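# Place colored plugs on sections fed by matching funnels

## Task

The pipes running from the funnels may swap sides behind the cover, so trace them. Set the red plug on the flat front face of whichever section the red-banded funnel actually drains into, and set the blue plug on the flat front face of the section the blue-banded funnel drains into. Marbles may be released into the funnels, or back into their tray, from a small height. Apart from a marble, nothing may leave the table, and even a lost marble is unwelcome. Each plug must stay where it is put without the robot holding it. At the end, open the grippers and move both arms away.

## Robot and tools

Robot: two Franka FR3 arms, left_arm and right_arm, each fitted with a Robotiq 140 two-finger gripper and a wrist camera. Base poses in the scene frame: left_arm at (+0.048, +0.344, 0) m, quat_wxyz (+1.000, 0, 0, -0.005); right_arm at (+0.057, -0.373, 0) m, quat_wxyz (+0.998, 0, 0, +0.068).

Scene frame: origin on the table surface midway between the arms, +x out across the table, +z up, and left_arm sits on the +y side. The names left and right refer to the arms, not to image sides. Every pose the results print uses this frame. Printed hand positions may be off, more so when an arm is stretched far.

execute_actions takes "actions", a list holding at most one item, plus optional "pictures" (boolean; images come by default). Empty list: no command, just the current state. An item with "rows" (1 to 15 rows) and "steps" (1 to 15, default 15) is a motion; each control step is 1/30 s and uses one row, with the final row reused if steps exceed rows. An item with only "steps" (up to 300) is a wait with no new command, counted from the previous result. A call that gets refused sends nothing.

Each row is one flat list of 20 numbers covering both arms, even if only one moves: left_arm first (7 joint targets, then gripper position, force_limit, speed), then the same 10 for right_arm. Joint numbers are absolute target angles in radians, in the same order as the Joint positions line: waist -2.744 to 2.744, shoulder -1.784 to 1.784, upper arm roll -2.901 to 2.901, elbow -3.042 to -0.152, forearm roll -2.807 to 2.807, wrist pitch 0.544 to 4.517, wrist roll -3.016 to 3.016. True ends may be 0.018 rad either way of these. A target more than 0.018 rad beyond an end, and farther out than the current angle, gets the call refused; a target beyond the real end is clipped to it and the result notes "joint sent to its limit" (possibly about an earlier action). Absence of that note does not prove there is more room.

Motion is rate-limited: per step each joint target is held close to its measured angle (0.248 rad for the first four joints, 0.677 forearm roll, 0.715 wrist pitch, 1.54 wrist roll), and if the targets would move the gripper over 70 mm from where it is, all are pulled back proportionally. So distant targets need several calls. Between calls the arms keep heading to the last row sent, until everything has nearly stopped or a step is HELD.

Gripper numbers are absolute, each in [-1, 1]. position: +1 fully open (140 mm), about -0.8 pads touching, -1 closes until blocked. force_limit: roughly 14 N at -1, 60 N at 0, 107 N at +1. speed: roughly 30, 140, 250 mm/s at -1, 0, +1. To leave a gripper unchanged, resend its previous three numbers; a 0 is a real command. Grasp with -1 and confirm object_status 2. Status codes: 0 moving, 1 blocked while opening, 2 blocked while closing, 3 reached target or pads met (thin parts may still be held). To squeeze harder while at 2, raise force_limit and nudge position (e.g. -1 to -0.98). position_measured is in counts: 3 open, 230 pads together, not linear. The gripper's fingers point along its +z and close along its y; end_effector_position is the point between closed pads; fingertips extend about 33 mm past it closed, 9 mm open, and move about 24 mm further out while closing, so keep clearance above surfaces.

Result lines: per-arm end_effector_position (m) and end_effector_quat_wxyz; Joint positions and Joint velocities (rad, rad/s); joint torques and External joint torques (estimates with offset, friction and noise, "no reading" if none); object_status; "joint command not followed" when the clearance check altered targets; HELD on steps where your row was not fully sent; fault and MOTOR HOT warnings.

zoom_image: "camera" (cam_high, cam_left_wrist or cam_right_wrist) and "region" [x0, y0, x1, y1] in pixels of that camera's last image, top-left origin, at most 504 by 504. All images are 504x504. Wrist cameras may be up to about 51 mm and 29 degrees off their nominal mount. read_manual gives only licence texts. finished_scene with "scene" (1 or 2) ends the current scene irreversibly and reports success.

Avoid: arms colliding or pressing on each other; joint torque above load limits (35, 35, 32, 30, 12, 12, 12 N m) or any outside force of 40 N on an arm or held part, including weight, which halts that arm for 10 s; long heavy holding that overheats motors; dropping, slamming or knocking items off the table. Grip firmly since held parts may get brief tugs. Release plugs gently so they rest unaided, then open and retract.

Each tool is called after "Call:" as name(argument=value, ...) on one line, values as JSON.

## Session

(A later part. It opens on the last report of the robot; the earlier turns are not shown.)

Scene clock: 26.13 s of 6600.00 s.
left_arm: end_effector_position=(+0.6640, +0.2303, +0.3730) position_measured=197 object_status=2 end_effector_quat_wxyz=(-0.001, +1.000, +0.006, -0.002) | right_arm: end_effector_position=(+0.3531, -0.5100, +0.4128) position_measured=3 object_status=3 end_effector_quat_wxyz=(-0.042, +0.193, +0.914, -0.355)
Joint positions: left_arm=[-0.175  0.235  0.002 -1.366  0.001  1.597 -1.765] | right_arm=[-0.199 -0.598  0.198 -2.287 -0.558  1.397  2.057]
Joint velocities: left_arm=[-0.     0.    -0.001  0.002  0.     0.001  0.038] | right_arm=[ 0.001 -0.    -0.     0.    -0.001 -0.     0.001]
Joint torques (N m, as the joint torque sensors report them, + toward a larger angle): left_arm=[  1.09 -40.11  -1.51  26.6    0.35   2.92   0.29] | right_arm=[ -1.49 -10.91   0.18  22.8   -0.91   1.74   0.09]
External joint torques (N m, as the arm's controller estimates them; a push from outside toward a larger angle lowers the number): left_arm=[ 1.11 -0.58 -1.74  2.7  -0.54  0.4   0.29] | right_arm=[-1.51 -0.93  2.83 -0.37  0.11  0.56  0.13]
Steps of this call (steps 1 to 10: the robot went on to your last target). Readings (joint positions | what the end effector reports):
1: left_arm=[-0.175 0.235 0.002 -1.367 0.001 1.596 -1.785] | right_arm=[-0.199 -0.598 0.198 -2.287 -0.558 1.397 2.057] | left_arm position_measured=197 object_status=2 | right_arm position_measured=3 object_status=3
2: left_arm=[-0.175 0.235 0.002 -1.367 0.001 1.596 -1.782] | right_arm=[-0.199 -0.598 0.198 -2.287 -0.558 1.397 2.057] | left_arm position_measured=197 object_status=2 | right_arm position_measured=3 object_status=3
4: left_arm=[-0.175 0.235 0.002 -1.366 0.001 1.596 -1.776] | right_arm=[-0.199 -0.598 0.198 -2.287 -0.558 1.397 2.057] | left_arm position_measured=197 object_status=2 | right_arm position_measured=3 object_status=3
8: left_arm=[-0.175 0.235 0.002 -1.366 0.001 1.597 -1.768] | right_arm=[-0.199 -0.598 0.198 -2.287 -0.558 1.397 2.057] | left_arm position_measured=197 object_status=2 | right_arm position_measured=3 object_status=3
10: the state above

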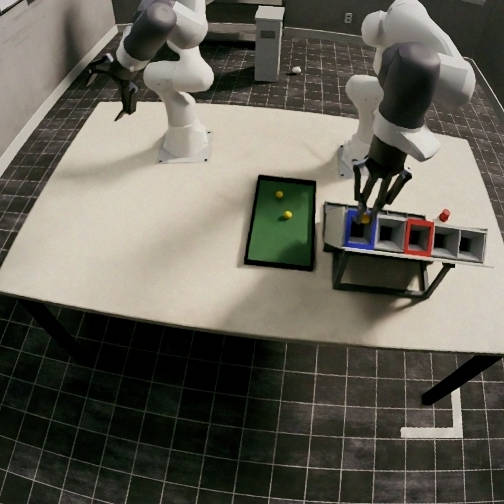

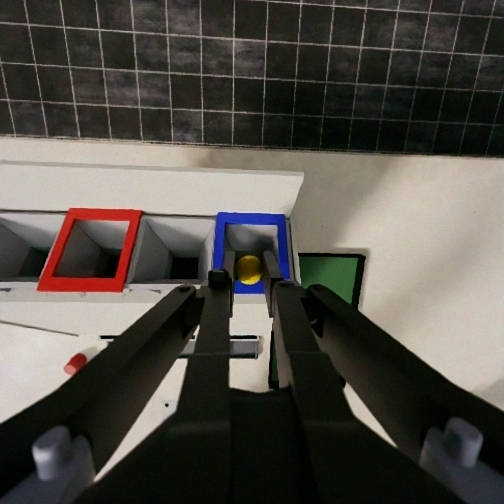

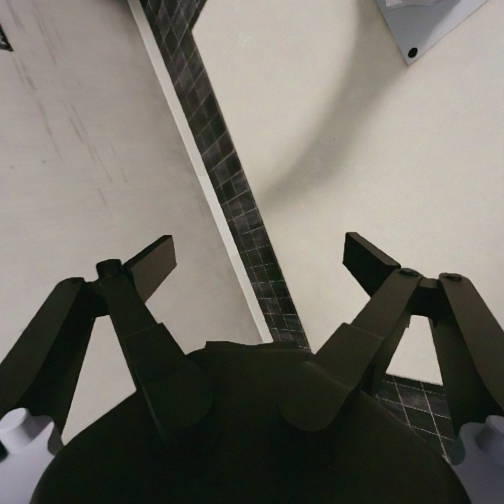

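Call:
execute_actions(actions=[{"rows":[[-0.173,0.233,0,-1.365,0,1.6,-1.75,-0.3,-0.6,0,-0.2,-0.6,0.2,-2.287,-0.557,1.4,2.057,1,0,0]],"steps":10}])

Call:
execute_actions(actions=[{"rows":[[-0.173,0.19,0,-1.33,0,1.57,-1.8,-0.2,-0.6,0,-0.2,-0.6,0.2,-2.287,-0.557,1.4,2.057,1,0,0],[-0.173,0.15,0,-1.32,0,1.55,-1.8,-0.2,-0.6,0,-0.2,-0.6,0.2,-2.287,-0.557,1.4,2.057,1,0,0],[-0.173,0.1,0,-1.33,0,1.52,-1.8,-0.2,-0.6,0,-0.2,-0.6,0.2,-2.287,-0.557,1.4,2.057,1,0,0],[-0.173,0.05,0,-1.36,0,1.5,-1.8,-0.2,-0.6,0,-0.2,-0.6,0.2,-2.287,-0.557,1.4,2.057,1,0,0],[-0.173,0.0,0,-1.4,0,1.5,-1.8,-0.2,-0.6,0,-0.2,-0.6,0.2,-2.287,-0.557,1.4,2.057,1,0,0],[-0.3,-0.2,0,-1.6,0,1.5,-1.9,-0.2,-0.6,0,-0.2,-0.6,0.2,-2.287,-0.557,1.4,2.057,1,0,0]],"steps":13}], pictures=false)

Call:
execute_actions(actions=[{"rows":[[-0.688,-0.383,0,-1.957,0,1.573,-2.27,-0.2,-0.6,0,-0.2,-0.6,0.2,-2.287,-0.557,1.4,2.057,1,0,0]]}])

Call:
execute_actions(actions=[{"rows":[[-0.688,-0.097,0,-2.593,0,2.499,-2.27,-0.2,-0.6,0,-0.2,-0.6,0.2,-2.287,-0.557,1.4,2.057,1,0,0]]}], pictures=false)

Call:
execute_actions(actions=[{"steps":28}])

Scene clock: 34.83 s of 6600.00 s.
left_arm: end_effector_position=(+0.6641, +0.2301, +0.3732) position_measured=167 object_status=0 end_effector_quat_wxyz=(-0.001, +1.000, -0.000, -0.002) | right_arm: end_effector_position=(+0.3531, -0.5100, +0.4128) position_measured=3 object_status=3 end_effector_quat_wxyz=(-0.042, +0.193, +0.914, -0.355)
Joint positions: left_arm=[-0.175  0.235  0.001 -1.366  0.001  1.597 -1.754] | right_arm=[-0.199 -0.598  0.198 -2.287 -0.558  1.397  2.057]
Joint velocities: left_arm=[ 0.     0.001  0.001 -0.002  0.001  0.    -0.   ] | right_arm=[ 0.     0.001 -0.001  0.     0.     0.     0.001]
Joint torques (N m, as the joint torque sensors report them, + toward a larger angle): left_arm=[  1.38 -40.96  -1.29  26.37   0.41   2.81   0.36] | right_arm=[ -1.02 -10.76  -0.39  21.69  -0.79   1.77   0.09]
External joint torques (N m, as the arm's controller estimates them; a push from outside toward a larger angle lowers the number): left_arm=[ 1.4  -1.74 -1.53  2.67 -0.47  0.32  0.36] | right_arm=[-1.04 -0.8   2.26 -1.5   0.22  0.59  0.13]
Steps of this call (steps 1 to 30: the robot went on to your last target; steps 31 to 90: nothing new was sent; then 5.37 s passed at rest; steps 91 to 100: all 10 steps of this action). Readings (joint positions | what the end effector reports):
91: left_arm=[-0.175 0.235 0.001 -1.366 0.001 1.597 -1.754] | right_arm=[-0.199 -0.598 0.198 -2.287 -0.558 1.397 2.057] | left_arm position_measured=197 object_status=0 | right_arm position_measured=3 object_status=3
92: left_arm=[-0.175 0.235 0.001 -1.366 0.001 1.597 -1.754] | right_arm=[-0.199 -0.598 0.198 -2.287 -0.558 1.397 2.057] | left_arm position_measured=195 object_status=0 | right_arm position_measured=3 object_status=3
94: left_arm=[-0.175 0.235 0.001 -1.366 0.001 1.597 -1.754] | right_arm=[-0.199 -0.598 0.198 -2.287 -0.558 1.397 2.057] | left_arm position_measured=175 object_status=0 | right_arm position_measured=3 object_status=3
98: left_arm=[-0.175 0.235 0.001 -1.366 0.001 1.597 -1.754] | right_arm=[-0.199 -0.598 0.198 -2.287 -0.558 1.397 2.057] | left_arm position_measured=167 object_status=0 | right_arm position_measured=3 object_status=3
100: the state above

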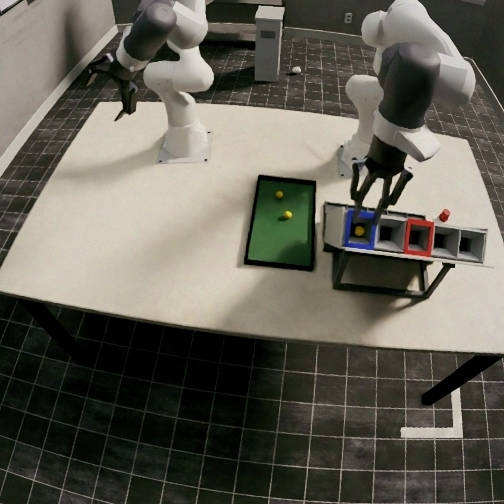

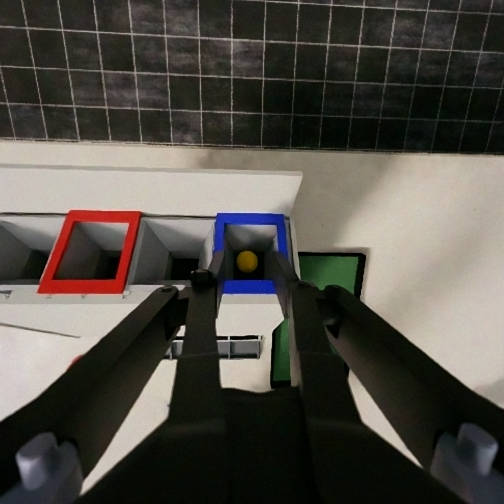

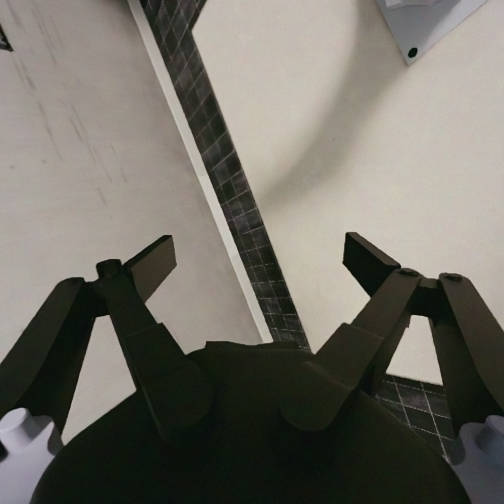

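Scene clock: 35.27 s of 6600.00 s.
left_arm: end_effector_position=(+0.5372, +0.1884, +0.5089) position_measured=154 object_status=3 end_effector_quat_wxyz=(+0.018, +0.997, -0.023, +0.066) | right_arm: end_effector_position=(+0.3531, -0.5100, +0.4128) position_measured=3 object_status=3 end_effector_quat_wxyz=(-0.042, +0.193, +0.914, -0.355)
Joint positions: left_arm=[-0.293 -0.19  -0.006 -1.571  0.002  1.519 -1.834] | right_arm=[-0.199 -0.598  0.198 -2.287 -0.558  1.397  2.057]
Joint velocities: left_arm=[-0.147 -0.448 -0.033 -0.163 -0.001 -0.081 -0.206] | right_arm=[-0.     0.001  0.     0.001  0.    -0.    -0.   ]
Joint torques (N m, as the joint torque sensors report them, + toward a larger angle): left_arm=[ 3.49 -6.54  5.39 14.61  0.36  1.98 -0.09] | right_arm=[ -0.64 -10.6    0.    22.8   -0.85   1.75   0.16]
External joint torques (N m, as the arm's controller estimates them; a push from outside toward a larger angle lowers the number): left_arm=[-1.38 -0.3  -0.06  0.01 -1.03 -0.47 -0.09] | right_arm=[-0.63 -0.63  2.66 -0.38  0.17  0.57  0.19]
Steps of this call (steps 1 to 13: all 13 steps of this action). Readings (joint positions | what the end effector reports):
1: left_arm=[-0.175 0.233 0.001 -1.362 0.001 1.592 -1.758] | right_arm=[-0.199 -0.598 0.198 -2.287 -0.558 1.397 2.057] | left_arm position_measured=167 object_status=0 | right_arm position_measured=3 object_status=3
2: left_arm=[-0.175 0.223 0.001 -1.357 0.001 1.584 -1.762] | right_arm=[-0.199 -0.598 0.198 -2.287 -0.558 1.397 2.057] | left_arm position_measured=160 object_status=0 | right_arm position_measured=3 object_status=3
4: left_arm=[-0.175 0.172 0.001 -1.358 0.001 1.565 -1.767] | right_arm=[-0.199 -0.598 0.198 -2.287 -0.558 1.397 2.057] | left_arm position_measured=154 object_status=0 | right_arm position_measured=3 object_status=3
8: left_arm=[-0.224 -0.012 0.010 -1.475 0.002 1.543 -1.791] | right_arm=[-0.199 -0.598 0.198 -2.287 -0.558 1.397 2.057] | left_arm position_measured=154 object_status=0 | right_arm position_measured=3 object_status=3
13: the state above

Scene clock: 35.77 s of 6600.00 s.
left_arm: end_effector_position=(+0.3755, +0.0679, +0.4169) position_measured=154 object_status=3 end_effector_quat_wxyz=(-0.006, +0.998, -0.065, -0.005) | right_arm: end_effector_position=(+0.3531, -0.5100, +0.4128) position_measured=3 object_status=3 end_effector_quat_wxyz=(-0.042, +0.193, +0.914, -0.355)
Joint positions: left_arm=[-0.684 -0.375 -0.007 -1.954  0.001  1.563 -2.141] | right_arm=[-0.199 -0.598  0.198 -2.287 -0.558  1.397  2.057]
Joint velocities: left_arm=[-0.035 -0.051  0.04  -0.04   0.     0.038 -0.415] | right_arm=[-0.001  0.001 -0.    -0.001  0.001 -0.001  0.001]
Joint torques (N m, as the joint torque sensors report them, + toward a larger angle): left_arm=[  0.15 -20.15   1.82  27.01   0.57   2.93  -0.12] | right_arm=[ -0.77 -10.15  -0.22  22.48  -0.89   1.78   0.17]
External joint torques (N m, as the arm's controller estimates them; a push from outside toward a larger angle lowers the number): left_arm=[-0.62 -1.09  1.24  2.48 -0.5   0.34 -0.12] | right_arm=[-0.73 -0.23  2.48 -0.63  0.13  0.61  0.2 ]
Steps of this call (steps 1 to 15: all 15 steps of this action). Readings (joint positions | what the end effector reports):
1: left_arm=[-0.324 -0.220 0.006 -1.606 0.003 1.526 -1.856] | right_arm=[-0.199 -0.598 0.198 -2.287 -0.558 1.397 2.057] | left_arm position_measured=154 object_status=3 | right_arm position_measured=3 object_status=3
2: left_arm=[-0.359 -0.250 0.009 -1.644 0.003 1.530 -1.877] | right_arm=[-0.199 -0.598 0.198 -2.287 -0.558 1.397 2.057] | left_arm position_measured=154 object_status=3 | right_arm position_measured=3 object_status=3
4: left_arm=[-0.434 -0.296 0.008 -1.715 0.004 1.537 -1.914] | right_arm=[-0.199 -0.598 0.198 -2.287 -0.558 1.397 2.057] | left_arm position_measured=154 object_status=3 | right_arm position_measured=3 object_status=3
8: left_arm=[-0.586 -0.350 0.003 -1.858 0.003 1.551 -1.997] | right_arm=[-0.199 -0.598 0.198 -2.287 -0.558 1.397 2.057] | left_arm position_measured=154 object_status=3 | right_arm position_measured=3 object_status=3
15: the state above

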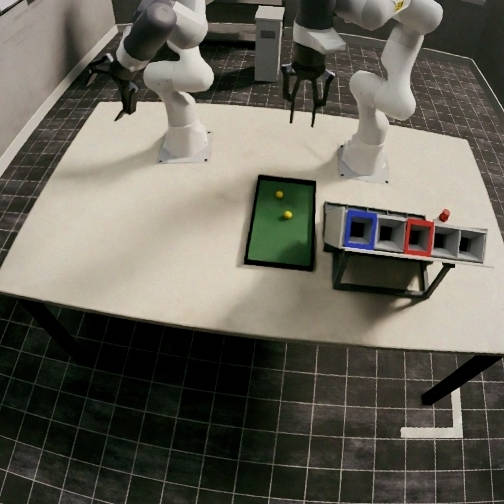

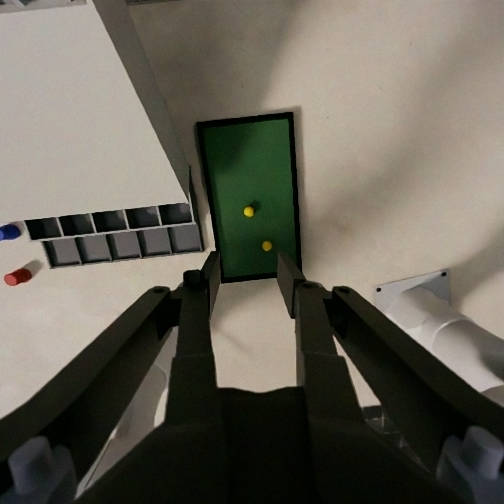

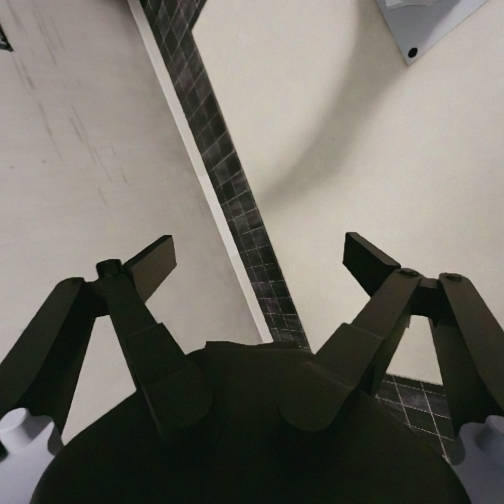

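Scene clock: 36.27 s of 6600.00 s.
left_arm: end_effector_position=(+0.3806, +0.0652, +0.1244) position_measured=154 object_status=3 end_effector_quat_wxyz=(-0.030, +0.998, -0.032, -0.037) | right_arm: end_effector_position=(+0.3531, -0.5100, +0.4128) position_measured=3 object_status=3 end_effector_quat_wxyz=(-0.042, +0.193, +0.914, -0.355)
Joint positions: left_arm=[-0.685 -0.124 -0.003 -2.461  0.001  2.243 -2.206] | right_arm=[-0.199 -0.598  0.198 -2.287 -0.558  1.397  2.057]
Joint velocities: left_arm=[-0.01   0.371  0.017 -1.714 -0.001  1.48  -0.199] | right_arm=[-0.    -0.     0.002  0.002 -0.     0.    -0.001]
Joint torques (N m, as the joint torque sensors report them, + toward a larger angle): left_arm=[ -1.31 -28.58  -0.2   28.68   0.3    3.47   0.03] | right_arm=[ -0.77 -11.09   0.07  22.9   -0.89   1.78   0.07]
External joint torques (N m, as the arm's controller estimates them; a push from outside toward a larger angle lowers the number): left_arm=[-1.25  0.75 -0.01  0.06 -0.27  0.67  0.03] | right_arm=[-0.82 -1.1   2.66 -0.3   0.13  0.59  0.11]
Steps of this call (steps 1 to 15: all 15 steps of this action). Readings (joint positions | what the end effector reports):
1: left_arm=[-0.684 -0.372 -0.006 -1.965 0.001 1.598 -2.145] | right_arm=[-0.199 -0.598 0.198 -2.287 -0.558 1.397 2.057] | left_arm position_measured=154 object_status=3 | right_arm position_measured=3 object_status=3
2: left_arm=[-0.684 -0.358 -0.006 -1.982 0.001 1.636 -2.149] | right_arm=[-0.199 -0.598 0.198 -2.287 -0.558 1.397 2.057] | left_arm position_measured=154 object_status=3 | right_arm position_measured=3 object_status=3
4: left_arm=[-0.684 -0.318 -0.006 -2.024 0.001 1.713 -2.155] | right_arm=[-0.199 -0.598 0.198 -2.287 -0.558 1.397 2.057] | left_arm position_measured=154 object_status=3 | right_arm position_measured=3 object_status=3
8: left_arm=[-0.684 -0.234 -0.006 -2.134 0.001 1.892 -2.170] | right_arm=[-0.199 -0.598 0.198 -2.287 -0.558 1.397 2.057] | left_arm position_measured=154 object_status=3 | right_arm position_measured=3 object_status=3
15: the state above

Scene clock: 37.20 s of 6600.00 s.
left_arm: end_effector_position=(+0.3820, +0.0643, +0.0791) position_measured=154 object_status=3 end_effector_quat_wxyz=(-0.001, +1.000, -0.003, -0.001) | right_arm: end_effector_position=(+0.3531, -0.5100, +0.4128) position_measured=3 object_status=3 end_effector_quat_wxyz=(-0.042, +0.193, +0.914, -0.355)
Joint positions: left_arm=[-0.686 -0.095 -0.002 -2.592  0.001  2.495 -2.263] | right_arm=[-0.199 -0.598  0.198 -2.287 -0.558  1.397  2.057]
Joint velocities: left_arm=[ 0.     0.    -0.    -0.    -0.001  0.007 -0.01 ] | right_arm=[ 0.     0.     0.     0.     0.    -0.001 -0.001]
Joint torques (N m, as the joint torque sensors report them, + toward a larger angle): left_arm=[ -1.36 -24.98   0.5   20.65   0.17   2.89  -0.22] | right_arm=[ -0.34 -10.12  -0.66  22.83  -0.85   1.78   0.18]
External joint torques (N m, as the arm's controller estimates them; a push from outside toward a larger angle lowers the number): left_arm=[-1.37 -0.67  0.57  0.82 -0.37  0.41 -0.22] | right_arm=[-0.38 -0.06  1.96 -0.38  0.17  0.6   0.21]
Steps of this call (steps 1 to 28: the robot went on to your last target). Readings (joint positions | what the end effector reports):
1: left_arm=[-0.685 -0.110 -0.003 -2.511 0.001 2.286 -2.212] | right_arm=[-0.199 -0.598 0.198 -2.287 -0.558 1.397 2.057] | left_arm position_measured=154 object_status=3 | right_arm position_measured=3 object_status=3
2: left_arm=[-0.685 -0.098 -0.002 -2.547 0.001 2.321 -2.218] | right_arm=[-0.199 -0.598 0.198 -2.287 -0.558 1.397 2.057] | left_arm position_measured=154 object_status=3 | right_arm position_measured=3 object_status=3
4: left_arm=[-0.685 -0.088 -0.002 -2.583 0.001 2.374 -2.227] | right_arm=[-0.199 -0.598 0.198 -2.287 -0.558 1.397 2.057] | left_arm position_measured=154 object_status=3 | right_arm position_measured=3 object_status=3
8: left_arm=[-0.686 -0.091 -0.002 -2.592 0.001 2.440 -2.241] | right_arm=[-0.199 -0.598 0.198 -2.287 -0.558 1.397 2.057] | left_arm position_measured=154 object_status=3 | right_arm position_measured=3 object_status=3
28: the state above

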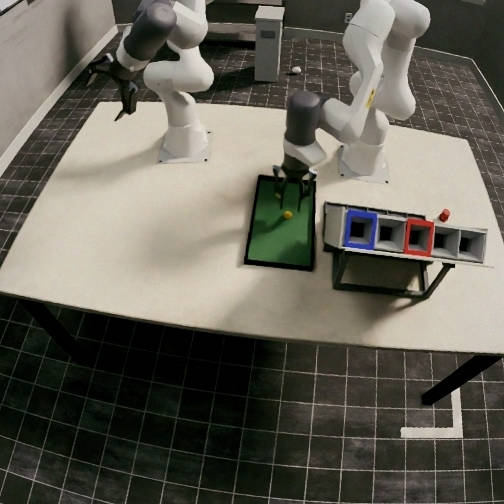

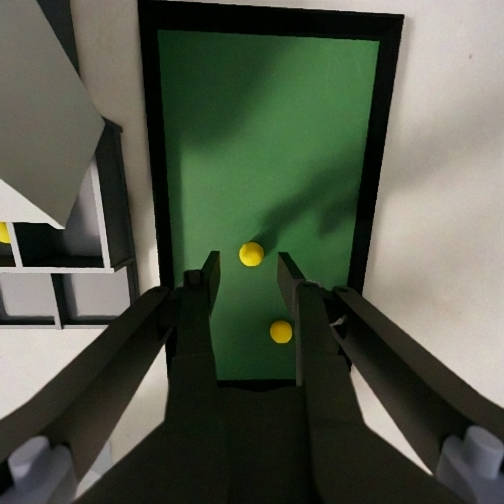

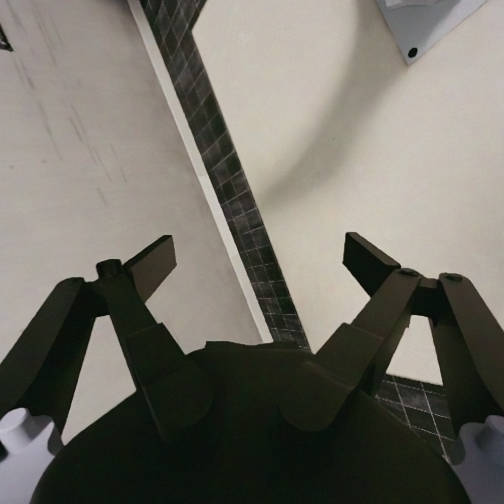

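Call:
execute_actions(actions=[{"rows":[[-0.689,-0.08,0,-2.593,0,2.53,-2.27,-0.2,-0.6,0,-0.2,-0.6,0.2,-2.287,-0.557,1.4,2.057,1,0,0],[-0.689,-0.065,0,-2.593,0,2.56,-2.27,-0.2,-0.6,0,-0.2,-0.6,0.2,-2.287,-0.557,1.4,2.057,1,0,0],[-0.689,-0.05,0,-2.594,0,2.59,-2.27,-0.2,-0.6,0,-0.2,-0.6,0.2,-2.287,-0.557,1.4,2.057,1,0,0],[-0.689,-0.035,0,-2.594,0,2.61,-2.27,-0.2,-0.6,0,-0.2,-0.6,0.2,-2.287,-0.557,1.4,2.057,1,0,0],[-0.689,-0.02,0,-2.595,0,2.61,-2.27,-0.2,-0.6,0,-0.2,-0.6,0.2,-2.287,-0.557,1.4,2.057,1,0,0],[-0.689,-0.005,0,-2.595,0,2.61,-2.27,-0.2,-0.6,0,-0.2,-0.6,0.2,-2.287,-0.557,1.4,2.057,1,0,0],[-0.689,0.014,0,-2.595,0,2.61,-2.27,-0.2,-0.6,0,-0.2,-0.6,0.2,-2.287,-0.557,1.4,2.057,1,0,0]]}])

Call:
execute_actions(actions=[{"rows":[[-0.689,0.014,0,-2.595,0,2.61,-2.27,-1,-0.6,-0.5,-0.2,-0.6,0.2,-2.287,-0.557,1.4,2.057,1,0,0]]}], pictures=false)

Call:
execute_actions(actions=[{"steps":5}], pictures=false)

Call:
execute_actions(actions=[{"rows":[[-0.689,-0.383,0,-1.957,0,1.573,-2.0,-1,-0.6,-0.5,-0.2,-0.6,0.2,-2.287,-0.557,1.4,2.057,1,0,0]]}], pictures=false)

Call:
execute_actions(actions=[{"rows":[[0.067,-0.12,0,-1.583,0,1.5,-1.516,-1,-0.6,-0.5,-0.2,-0.6,0.2,-2.287,-0.557,1.4,2.057,1,0,0]]}], pictures=false)

Call:
execute_actions(actions=[{"steps":10}])

Call:
execute_actions(actions=[{"rows":[[0.067,0.197,0,-1.414,0,1.614,-1.516,-1,-0.6,-0.5,-0.2,-0.6,0.2,-2.287,-0.557,1.4,2.057,1,0,0]]}], pictures=false)

Call:
execute_actions(actions=[{"steps":8}])

Scene clock: 50.80 s of 6600.00 s.
left_arm: end_effector_position=(+0.3828, +0.0629, +0.0398) position_measured=154 object_status=3 end_effector_quat_wxyz=(-0.003, +1.000, -0.002, -0.003) | right_arm: end_effector_position=(+0.3531, -0.5100, +0.4128) position_measured=3 object_status=3 end_effector_quat_wxyz=(-0.042, +0.193, +0.914, -0.355)
Joint positions: left_arm=[-0.687  0.012 -0.001 -2.596  0.001  2.599 -2.266] | right_arm=[-0.199 -0.598  0.198 -2.287 -0.558  1.397  2.057]
Joint velocities: left_arm=[-0.     0.002 -0.001  0.001 -0.     0.051 -0.001] | right_arm=[-0.     0.    -0.001  0.001 -0.     0.001  0.001]
Joint torques (N m, as the joint torque sensors report them, + toward a larger angle): left_arm=[ -1.92 -24.61   0.82  20.1    0.1    2.77  -0.13] | right_arm=[ -0.49 -10.41  -0.47  23.18  -0.87   1.72   0.16]
External joint torques (N m, as the arm's controller estimates them; a push from outside toward a larger angle lowers the number): left_arm=[-1.9   1.75  0.83  1.94 -0.36  0.34 -0.13] | right_arm=[-0.52 -0.46  2.17  0.02  0.15  0.53  0.2 ]
Steps of this call (steps 1 to 30: the robot went on to your last target; steps 31 to 90: nothing new was sent; then 10.10 s passed at rest; steps 91 to 105: all 15 steps of this action). Readings (joint positions | what the end effector reports):
91: left_arm=[-0.686 -0.093 -0.001 -2.592 0.001 2.502 -2.266] | right_arm=[-0.199 -0.598 0.198 -2.287 -0.558 1.397 2.057] | left_arm position_measured=154 object_status=3 | right_arm position_measured=3 object_status=3
92: left_arm=[-0.686 -0.087 -0.001 -2.592 0.001 2.512 -2.266] | right_arm=[-0.199 -0.598 0.198 -2.287 -0.558 1.397 2.057] | left_arm position_measured=154 object_status=3 | right_arm position_measured=3 object_status=3
94: left_arm=[-0.687 -0.067 -0.001 -2.592 0.001 2.540 -2.266] | right_arm=[-0.199 -0.598 0.198 -2.287 -0.558 1.397 2.057] | left_arm position_measured=154 object_status=3 | right_arm position_measured=3 object_status=3
98: left_arm=[-0.687 -0.010 -0.001 -2.593 0.001 2.578 -2.266] | right_arm=[-0.199 -0.598 0.198 -2.287 -0.558 1.397 2.057] | left_arm position_measured=154 object_status=3 | right_arm position_measured=3 object_status=3
105: the state above

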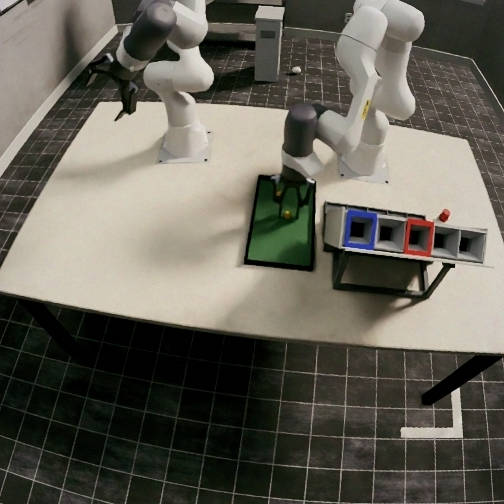

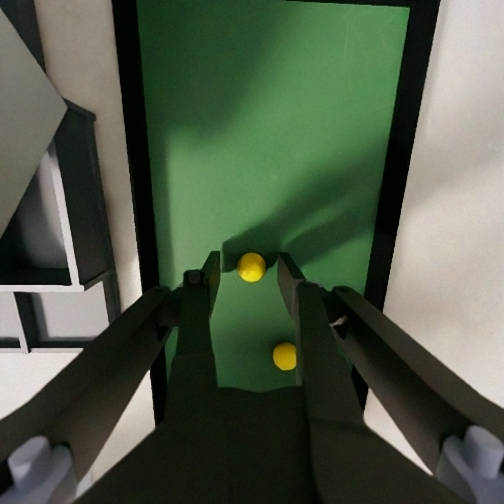

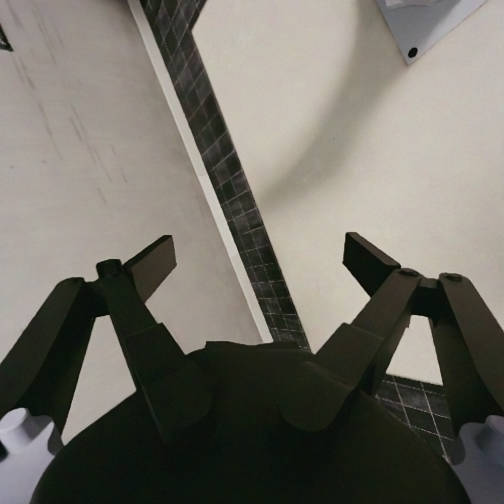

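Scene clock: 51.30 s of 6600.00 s.
left_arm: end_effector_position=(+0.3847, +0.0613, +0.0405) position_measured=197 object_status=0 end_effector_quat_wxyz=(-0.001, +1.000, -0.002, -0.000) | right_arm: end_effector_position=(+0.3531, -0.5100, +0.4128) position_measured=3 object_status=3 end_effector_quat_wxyz=(-0.042, +0.193, +0.914, -0.355)
Joint positions: left_arm=[-0.687  0.012 -0.001 -2.596  0.001  2.607 -2.266] | right_arm=[-0.199 -0.598  0.198 -2.287 -0.558  1.397  2.057]
Joint velocities: left_arm=[-0.001 -0.001 -0.001 -0.001  0.001  0.003 -0.001] | right_arm=[-0.     0.     0.     0.001 -0.    -0.    -0.001]
Joint torques (N m, as the joint torque sensors report them, + toward a larger angle): left_arm=[ -1.67 -25.41   0.59  20.46   0.11   2.98  -0.01] | right_arm=[ -1.31 -10.59   0.35  21.7   -0.83   1.74   0.28]
External joint torques (N m, as the arm's controller estimates them; a push from outside toward a larger angle lowers the number): left_arm=[-1.66  1.06  0.59  2.19 -0.35  0.5  -0.01] | right_arm=[-1.3  -0.63  3.01 -1.47  0.18  0.56  0.32]
Steps of this call (steps 1 to 15: all 15 steps of this action). Readings (joint positions | what the end effector reports):
1: left_arm=[-0.687 0.012 -0.001 -2.596 0.001 2.600 -2.266] | right_arm=[-0.199 -0.598 0.198 -2.287 -0.558 1.397 2.057] | left_arm position_measured=154 object_status=0 | right_arm position_measured=3 object_status=3
2: left_arm=[-0.687 0.012 -0.001 -2.596 0.001 2.602 -2.266] | right_arm=[-0.199 -0.598 0.198 -2.287 -0.558 1.397 2.057] | left_arm position_measured=158 object_status=0 | right_arm position_measured=3 object_status=3
4: left_arm=[-0.687 0.012 -0.001 -2.596 0.001 2.604 -2.266] | right_arm=[-0.199 -0.598 0.198 -2.287 -0.558 1.397 2.057] | left_arm position_measured=167 object_status=0 | right_arm position_measured=3 object_status=3
8: left_arm=[-0.687 0.012 -0.001 -2.596 0.001 2.606 -2.266] | right_arm=[-0.199 -0.598 0.198 -2.287 -0.558 1.397 2.057] | left_arm position_measured=186 object_status=0 | right_arm position_measured=3 object_status=3
15: the state above

Scene clock: 51.47 s of 6600.00 s.
left_arm: end_effector_position=(+0.3848, +0.0612, +0.0405) position_measured=197 object_status=2 end_effector_quat_wxyz=(-0.001, +1.000, -0.002, -0.000) | right_arm: end_effector_position=(+0.3531, -0.5100, +0.4128) position_measured=3 object_status=3 end_effector_quat_wxyz=(-0.042, +0.193, +0.914, -0.355)
Joint positions: left_arm=[-0.687  0.012 -0.001 -2.596  0.001  2.607 -2.266] | right_arm=[-0.199 -0.598  0.198 -2.287 -0.558  1.397  2.057]
Joint velocities: left_arm=[ 0.001  0.001 -0.001  0.     0.001 -0.    -0.   ] | right_arm=[ 0.    -0.    -0.001 -0.     0.     0.001  0.001]
Joint torques (N m, as the joint torque sensors report them, + toward a larger angle): left_arm=[ -1.42 -25.39  -0.17  21.09   0.12   2.93  -0.18] | right_arm=[ -0.92 -11.2   -0.45  22.12  -0.84   1.84   0.06]
External joint torques (N m, as the arm's controller estimates them; a push from outside toward a larger angle lowers the number): left_arm=[-1.43  1.04 -0.19  2.81 -0.33  0.45 -0.18] | right_arm=[-0.88 -1.23  2.29 -1.03  0.18  0.67  0.1 ]
Steps of this call (steps 1 to 5: the robot went on to your last target). Readings (joint positions | what the end effector reports):
1: left_arm=[-0.687 0.012 -0.001 -2.596 0.001 2.607 -2.266] | right_arm=[-0.199 -0.598 0.198 -2.287 -0.558 1.397 2.057] | left_arm position_measured=197 object_status=2 | right_arm position_measured=3 object_status=3
2: left_arm=[-0.687 0.012 -0.001 -2.596 0.001 2.607 -2.266] | right_arm=[-0.199 -0.598 0.198 -2.287 -0.558 1.397 2.057] | left_arm position_measured=197 object_status=2 | right_arm position_measured=3 object_status=3
4: left_arm=[-0.687 0.012 -0.001 -2.596 0.001 2.607 -2.266] | right_arm=[-0.199 -0.598 0.198 -2.287 -0.558 1.397 2.057] | left_arm position_measured=197 object_status=2 | right_arm position_measured=3 object_status=3
5: the state above

Scene clock: 51.97 s of 6600.00 s.
left_arm: end_effector_position=(+0.4282, +0.0252, +0.3688) position_measured=197 object_status=2 end_effector_quat_wxyz=(+0.039, +0.995, -0.069, +0.055) | right_arm: end_effector_position=(+0.3531, -0.5100, +0.4128) position_measured=3 object_status=3 end_effector_quat_wxyz=(-0.042, +0.193, +0.914, -0.355)
Joint positions: left_arm=[-0.687 -0.335 -0.001 -2.081  0.001  1.881 -2.13 ] | right_arm=[-0.199 -0.598  0.198 -2.287 -0.558  1.397  2.057]
Joint velocities: left_arm=[ 0.001 -0.446  0.001  1.104 -0.    -1.192  0.285] | right_arm=[ 0.001  0.001 -0.    -0.     0.     0.001 -0.   ]
Joint torques (N m, as the joint torque sensors report them, + toward a larger angle): left_arm=[ -0.87 -16.26   0.13  19.73   0.58   1.05   0.39] | right_arm=[ -1.13 -11.    -0.19  22.28  -0.9    1.78   0.18]
External joint torques (N m, as the arm's controller estimates them; a push from outside toward a larger angle lowers the number): left_arm=[-0.95 -0.79  0.34  3.02 -0.25 -0.7   0.39] | right_arm=[-1.13 -1.09  2.48 -0.84  0.12  0.6   0.22]
Steps of this call (steps 1 to 15: all 15 steps of this action). Readings (joint positions | what the end effector reports):
1: left_arm=[-0.687 -0.000 -0.001 -2.578 0.001 2.547 -2.255] | right_arm=[-0.199 -0.598 0.198 -2.287 -0.558 1.397 2.057] | left_arm position_measured=197 object_status=2 | right_arm position_measured=3 object_status=3
2: left_arm=[-0.687 -0.027 -0.001 -2.550 0.001 2.487 -2.243] | right_arm=[-0.199 -0.598 0.198 -2.287 -0.558 1.397 2.057] | left_arm position_measured=197 object_status=2 | right_arm position_measured=3 object_status=3
4: left_arm=[-0.687 -0.090 -0.001 -2.484 0.001 2.378 -2.223] | right_arm=[-0.199 -0.598 0.198 -2.287 -0.558 1.397 2.057] | left_arm position_measured=197 object_status=2 | right_arm position_measured=3 object_status=3
8: left_arm=[-0.687 -0.208 -0.001 -2.354 0.001 2.183 -2.190] | right_arm=[-0.199 -0.598 0.198 -2.287 -0.558 1.397 2.057] | left_arm position_measured=197 object_status=2 | right_arm position_measured=3 object_status=3
15: the state above

Scene clock: 52.47 s of 6600.00 s.
left_arm: end_effector_position=(+0.5799, +0.2777, +0.4623) position_measured=197 object_status=2 end_effector_quat_wxyz=(+0.009, +0.997, +0.048, +0.052) | right_arm: end_effector_position=(+0.3531, -0.5100, +0.4128) position_measured=3 object_status=3 end_effector_quat_wxyz=(-0.042, +0.193, +0.914, -0.355)
Joint positions: left_arm=[-0.11  -0.136 -0.004 -1.629 -0.     1.598 -1.792] | right_arm=[-0.199 -0.598  0.198 -2.287 -0.558  1.397  2.057]
Joint velocities: left_arm=[ 1.118  0.088  0.099  0.282 -0.001 -0.286  0.498] | right_arm=[ 0.001 -0.001 -0.001 -0.     0.001 -0.    -0.001]
Joint torques (N m, as the joint torque sensors report them, + toward a larger angle): left_arm=[ -2.64 -24.43  -3.68  24.48   0.81   1.83   0.29] | right_arm=[ -0.83 -10.31  -0.68  22.03  -0.88   1.75   0.23]
External joint torques (N m, as the arm's controller estimates them; a push from outside toward a larger angle lowers the number): left_arm=[ 1.72  2.84  0.42  2.41 -0.05 -0.51  0.29] | right_arm=[-0.84 -0.29  1.98 -1.16  0.13  0.57  0.26]
Steps of this call (steps 1 to 15: all 15 steps of this action). Readings (joint positions | what the end effector reports):
1: left_arm=[-0.657 -0.327 -0.015 -2.028 0.000 1.844 -2.097] | right_arm=[-0.199 -0.598 0.198 -2.287 -0.558 1.397 2.057] | left_arm position_measured=197 object_status=2 | right_arm position_measured=3 object_status=3
2: left_arm=[-0.620 -0.302 -0.019 -1.978 -0.000 1.815 -2.066] | right_arm=[-0.199 -0.598 0.198 -2.287 -0.558 1.397 2.057] | left_arm position_measured=197 object_status=2 | right_arm position_measured=3 object_status=3
4: left_arm=[-0.542 -0.248 -0.018 -1.892 -0.000 1.761 -2.009] | right_arm=[-0.199 -0.598 0.198 -2.287 -0.558 1.397 2.057] | left_arm position_measured=197 object_status=2 | right_arm position_measured=3 object_status=3
8: left_arm=[-0.388 -0.174 -0.011 -1.750 -0.000 1.683 -1.918] | right_arm=[-0.199 -0.598 0.198 -2.287 -0.558 1.397 2.057] | left_arm position_measured=197 object_status=2 | right_arm position_measured=3 object_status=3
15: the state above

Scene clock: 52.80 s of 6600.00 s.
left_arm: end_effector_position=(+0.5679, +0.3769, +0.4673) position_measured=197 object_status=2 end_effector_quat_wxyz=(-0.000, +0.998, +0.053, +0.028) | right_arm: end_effector_position=(+0.3531, -0.5100, +0.4128) position_measured=3 object_status=3 end_effector_quat_wxyz=(-0.042, +0.193, +0.914, -0.355)
Joint positions: left_arm=[ 0.066 -0.123  0.007 -1.585  0.     1.517 -1.615] | right_arm=[-0.199 -0.598  0.198 -2.287 -0.558  1.397  2.057]
Joint velocities: left_arm=[-0.     0.002 -0.067  0.011  0.001 -0.089  0.315] | right_arm=[-0.    -0.    -0.    -0.    -0.001 -0.001  0.001]
Joint torques (N m, as the joint torque sensors report them, + toward a larger angle): left_arm=[  0.99 -24.25  -2.08  25.76   0.76   2.17   0.52] | right_arm=[ -0.89 -10.82   0.01  22.51  -0.88   1.82   0.09]
External joint torques (N m, as the arm's controller estimates them; a push from outside toward a larger angle lowers the number): left_arm=[ 1.39  2.1  -2.09  2.84 -0.07 -0.5   0.52] | right_arm=[-0.88 -0.9   2.69 -0.62  0.14  0.65  0.12]
Steps of this call (steps 1 to 10: the robot went on to your last target). Readings (joint positions | what the end effector reports):
1: left_arm=[-0.069 -0.133 -0.003 -1.618 -0.000 1.587 -1.772] | right_arm=[-0.199 -0.598 0.198 -2.287 -0.558 1.397 2.057] | left_arm position_measured=197 object_status=2 | right_arm position_measured=3 object_status=3
2: left_arm=[-0.029 -0.129 -0.002 -1.608 -0.000 1.573 -1.748] | right_arm=[-0.199 -0.598 0.198 -2.287 -0.558 1.397 2.057] | left_arm position_measured=197 object_status=2 | right_arm position_measured=3 object_status=3
4: left_arm=[0.030 -0.125 0.007 -1.595 0.000 1.551 -1.703] | right_arm=[-0.199 -0.598 0.198 -2.287 -0.558 1.397 2.057] | left_arm position_measured=197 object_status=2 | right_arm position_measured=3 object_status=3
8: left_arm=[0.065 -0.123 0.011 -1.586 0.000 1.524 -1.638] | right_arm=[-0.199 -0.598 0.198 -2.287 -0.558 1.397 2.057] | left_arm position_measured=197 object_status=2 | right_arm position_measured=3 object_status=3
10: the state above

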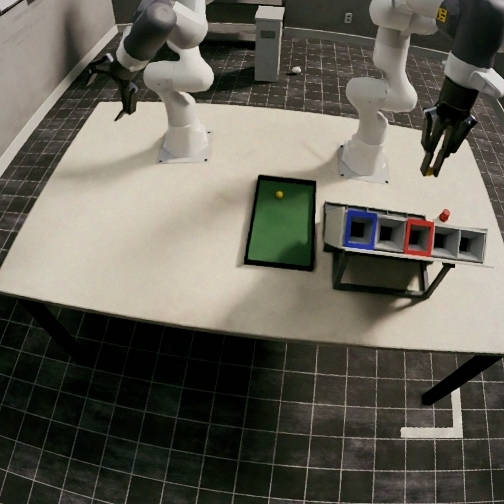

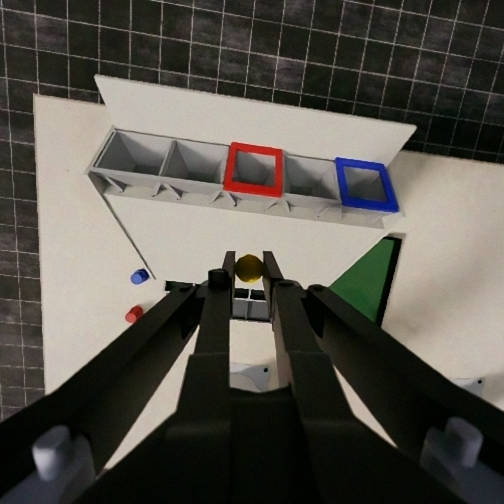

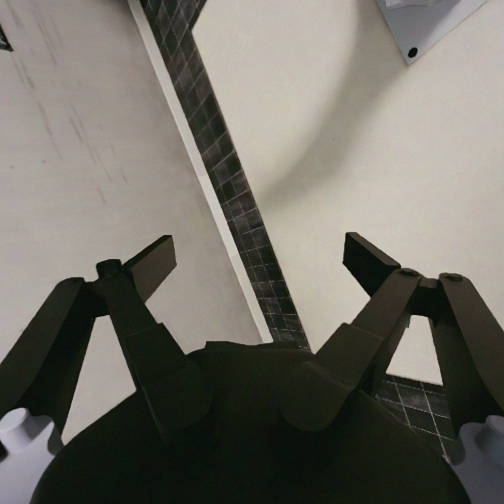

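Scene clock: 53.30 s of 6600.00 s.
left_arm: end_effector_position=(+0.6627, +0.3793, +0.3734) position_measured=197 object_status=2 end_effector_quat_wxyz=(-0.000, +1.000, +0.014, -0.004) | right_arm: end_effector_position=(+0.3531, -0.5100, +0.4129) position_measured=3 object_status=3 end_effector_quat_wxyz=(-0.042, +0.193, +0.914, -0.355)
Joint positions: left_arm=[ 0.066  0.198  0.001 -1.416  0.     1.607 -1.542] | right_arm=[-0.199 -0.598  0.198 -2.287 -0.558  1.397  2.057]
Joint velocities: left_arm=[-0.    -0.001  0.     0.009  0.     0.03   0.072] | right_arm=[ 0.001  0.     0.    -0.001 -0.    -0.001 -0.   ]
Joint torques (N m, as the joint torque sensors report them, + toward a larger angle): left_arm=[ -0.2  -39.36  -0.89  26.22   0.69   2.71   0.24] | right_arm=[ -1.22 -11.4   -0.3   21.91  -0.96   1.72   0.11]
External joint torques (N m, as the arm's controller estimates them; a push from outside toward a larger angle lowers the number): left_arm=[-0.29 -1.52 -1.17  2.58 -0.19  0.25  0.24] | right_arm=[-1.21 -1.52  2.38 -1.18  0.06  0.54  0.14]
Steps of this call (steps 1 to 15: all 15 steps of this action). Readings (joint positions | what the end effector reports):
1: left_arm=[0.066 -0.095 0.005 -1.547 0.000 1.519 -1.608] | right_arm=[-0.199 -0.598 0.198 -2.287 -0.558 1.397 2.057] | left_arm position_measured=197 object_status=2 | right_arm position_measured=3 object_status=3
2: left_arm=[0.066 -0.055 0.005 -1.509 0.000 1.533 -1.602] | right_arm=[-0.199 -0.598 0.198 -2.287 -0.558 1.397 2.057] | left_arm position_measured=197 object_status=2 | right_arm position_measured=3 object_status=3
4: left_arm=[0.066 0.028 0.004 -1.465 0.000 1.553 -1.592] | right_arm=[-0.199 -0.598 0.198 -2.287 -0.558 1.397 2.057] | left_arm position_measured=197 object_status=2 | right_arm position_measured=3 object_status=3
8: left_arm=[0.066 0.173 0.002 -1.432 0.000 1.585 -1.567] | right_arm=[-0.199 -0.598 0.198 -2.287 -0.558 1.397 2.057] | left_arm position_measured=197 object_status=2 | right_arm position_measured=3 object_status=3
15: the state above

Scene clock: 53.57 s of 6600.00 s.
left_arm: end_effector_position=(+0.6639, +0.3794, +0.3739) position_measured=197 object_status=2 end_effector_quat_wxyz=(-0.000, +1.000, +0.008, -0.002) | right_arm: end_effector_position=(+0.3531, -0.5100, +0.4129) position_measured=3 object_status=3 end_effector_quat_wxyz=(-0.042, +0.193, +0.914, -0.355)
Joint positions: left_arm=[ 0.066  0.198  0.001 -1.415  0.     1.61  -1.529] | right_arm=[-0.199 -0.598  0.198 -2.287 -0.558  1.397  2.057]
Joint velocities: left_arm=[ 0.     0.     0.001 -0.     0.001  0.005  0.031] | right_arm=[-0.001 -0.001 -0.002  0.001 -0.002  0.001  0.002]
Joint torques (N m, as the joint torque sensors report them, + toward a larger angle): left_arm=[  0.38 -39.07  -0.96  26.76   0.71   2.92   0.32] | right_arm=[ -0.61 -11.05  -0.6   22.55  -0.93   1.74   0.1 ]
External joint torques (N m, as the arm's controller estimates them; a push from outside toward a larger angle lowers the number): left_arm=[ 0.43 -0.91 -1.13  2.95 -0.17  0.41  0.32] | right_arm=[-0.56 -1.02  2.14 -0.63  0.1   0.57  0.14]
Steps of this call (steps 1 to 8: the robot went on to your last target). Readings (joint positions | what the end effector reports):
1: left_arm=[0.066 0.198 0.001 -1.416 0.000 1.608 -1.540] | right_arm=[-0.199 -0.598 0.198 -2.287 -0.558 1.397 2.057] | left_arm position_measured=197 object_status=2 | right_arm position_measured=3 object_status=3
2: left_arm=[0.066 0.198 0.001 -1.416 0.000 1.608 -1.538] | right_arm=[-0.199 -0.598 0.198 -2.287 -0.558 1.397 2.057] | left_arm position_measured=197 object_status=2 | right_arm position_measured=3 object_status=3
4: left_arm=[0.066 0.198 0.001 -1.416 0.000 1.609 -1.534] | right_arm=[-0.199 -0.598 0.198 -2.287 -0.558 1.397 2.057] | left_arm position_measured=197 object_status=2 | right_arm position_measured=3 object_status=3
8: the state above

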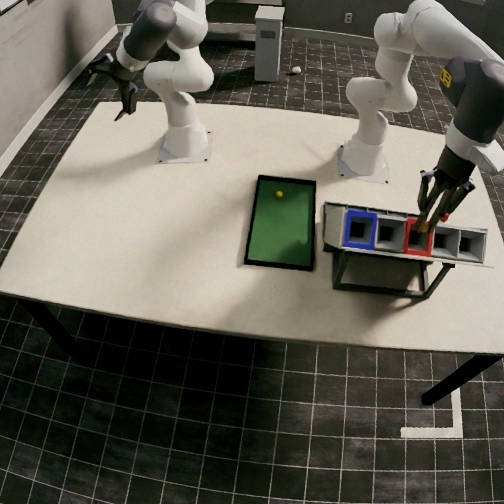

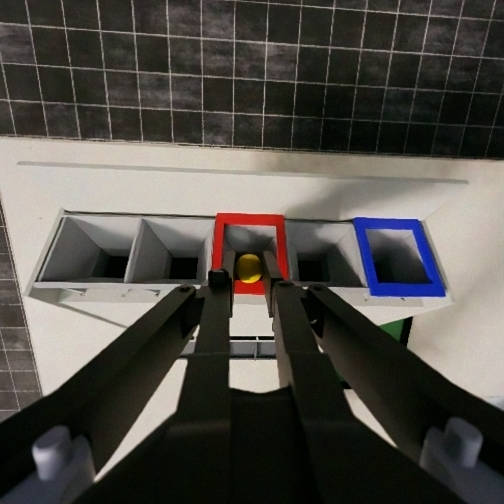

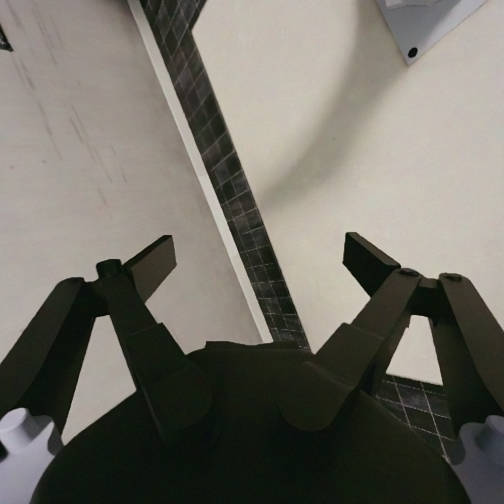

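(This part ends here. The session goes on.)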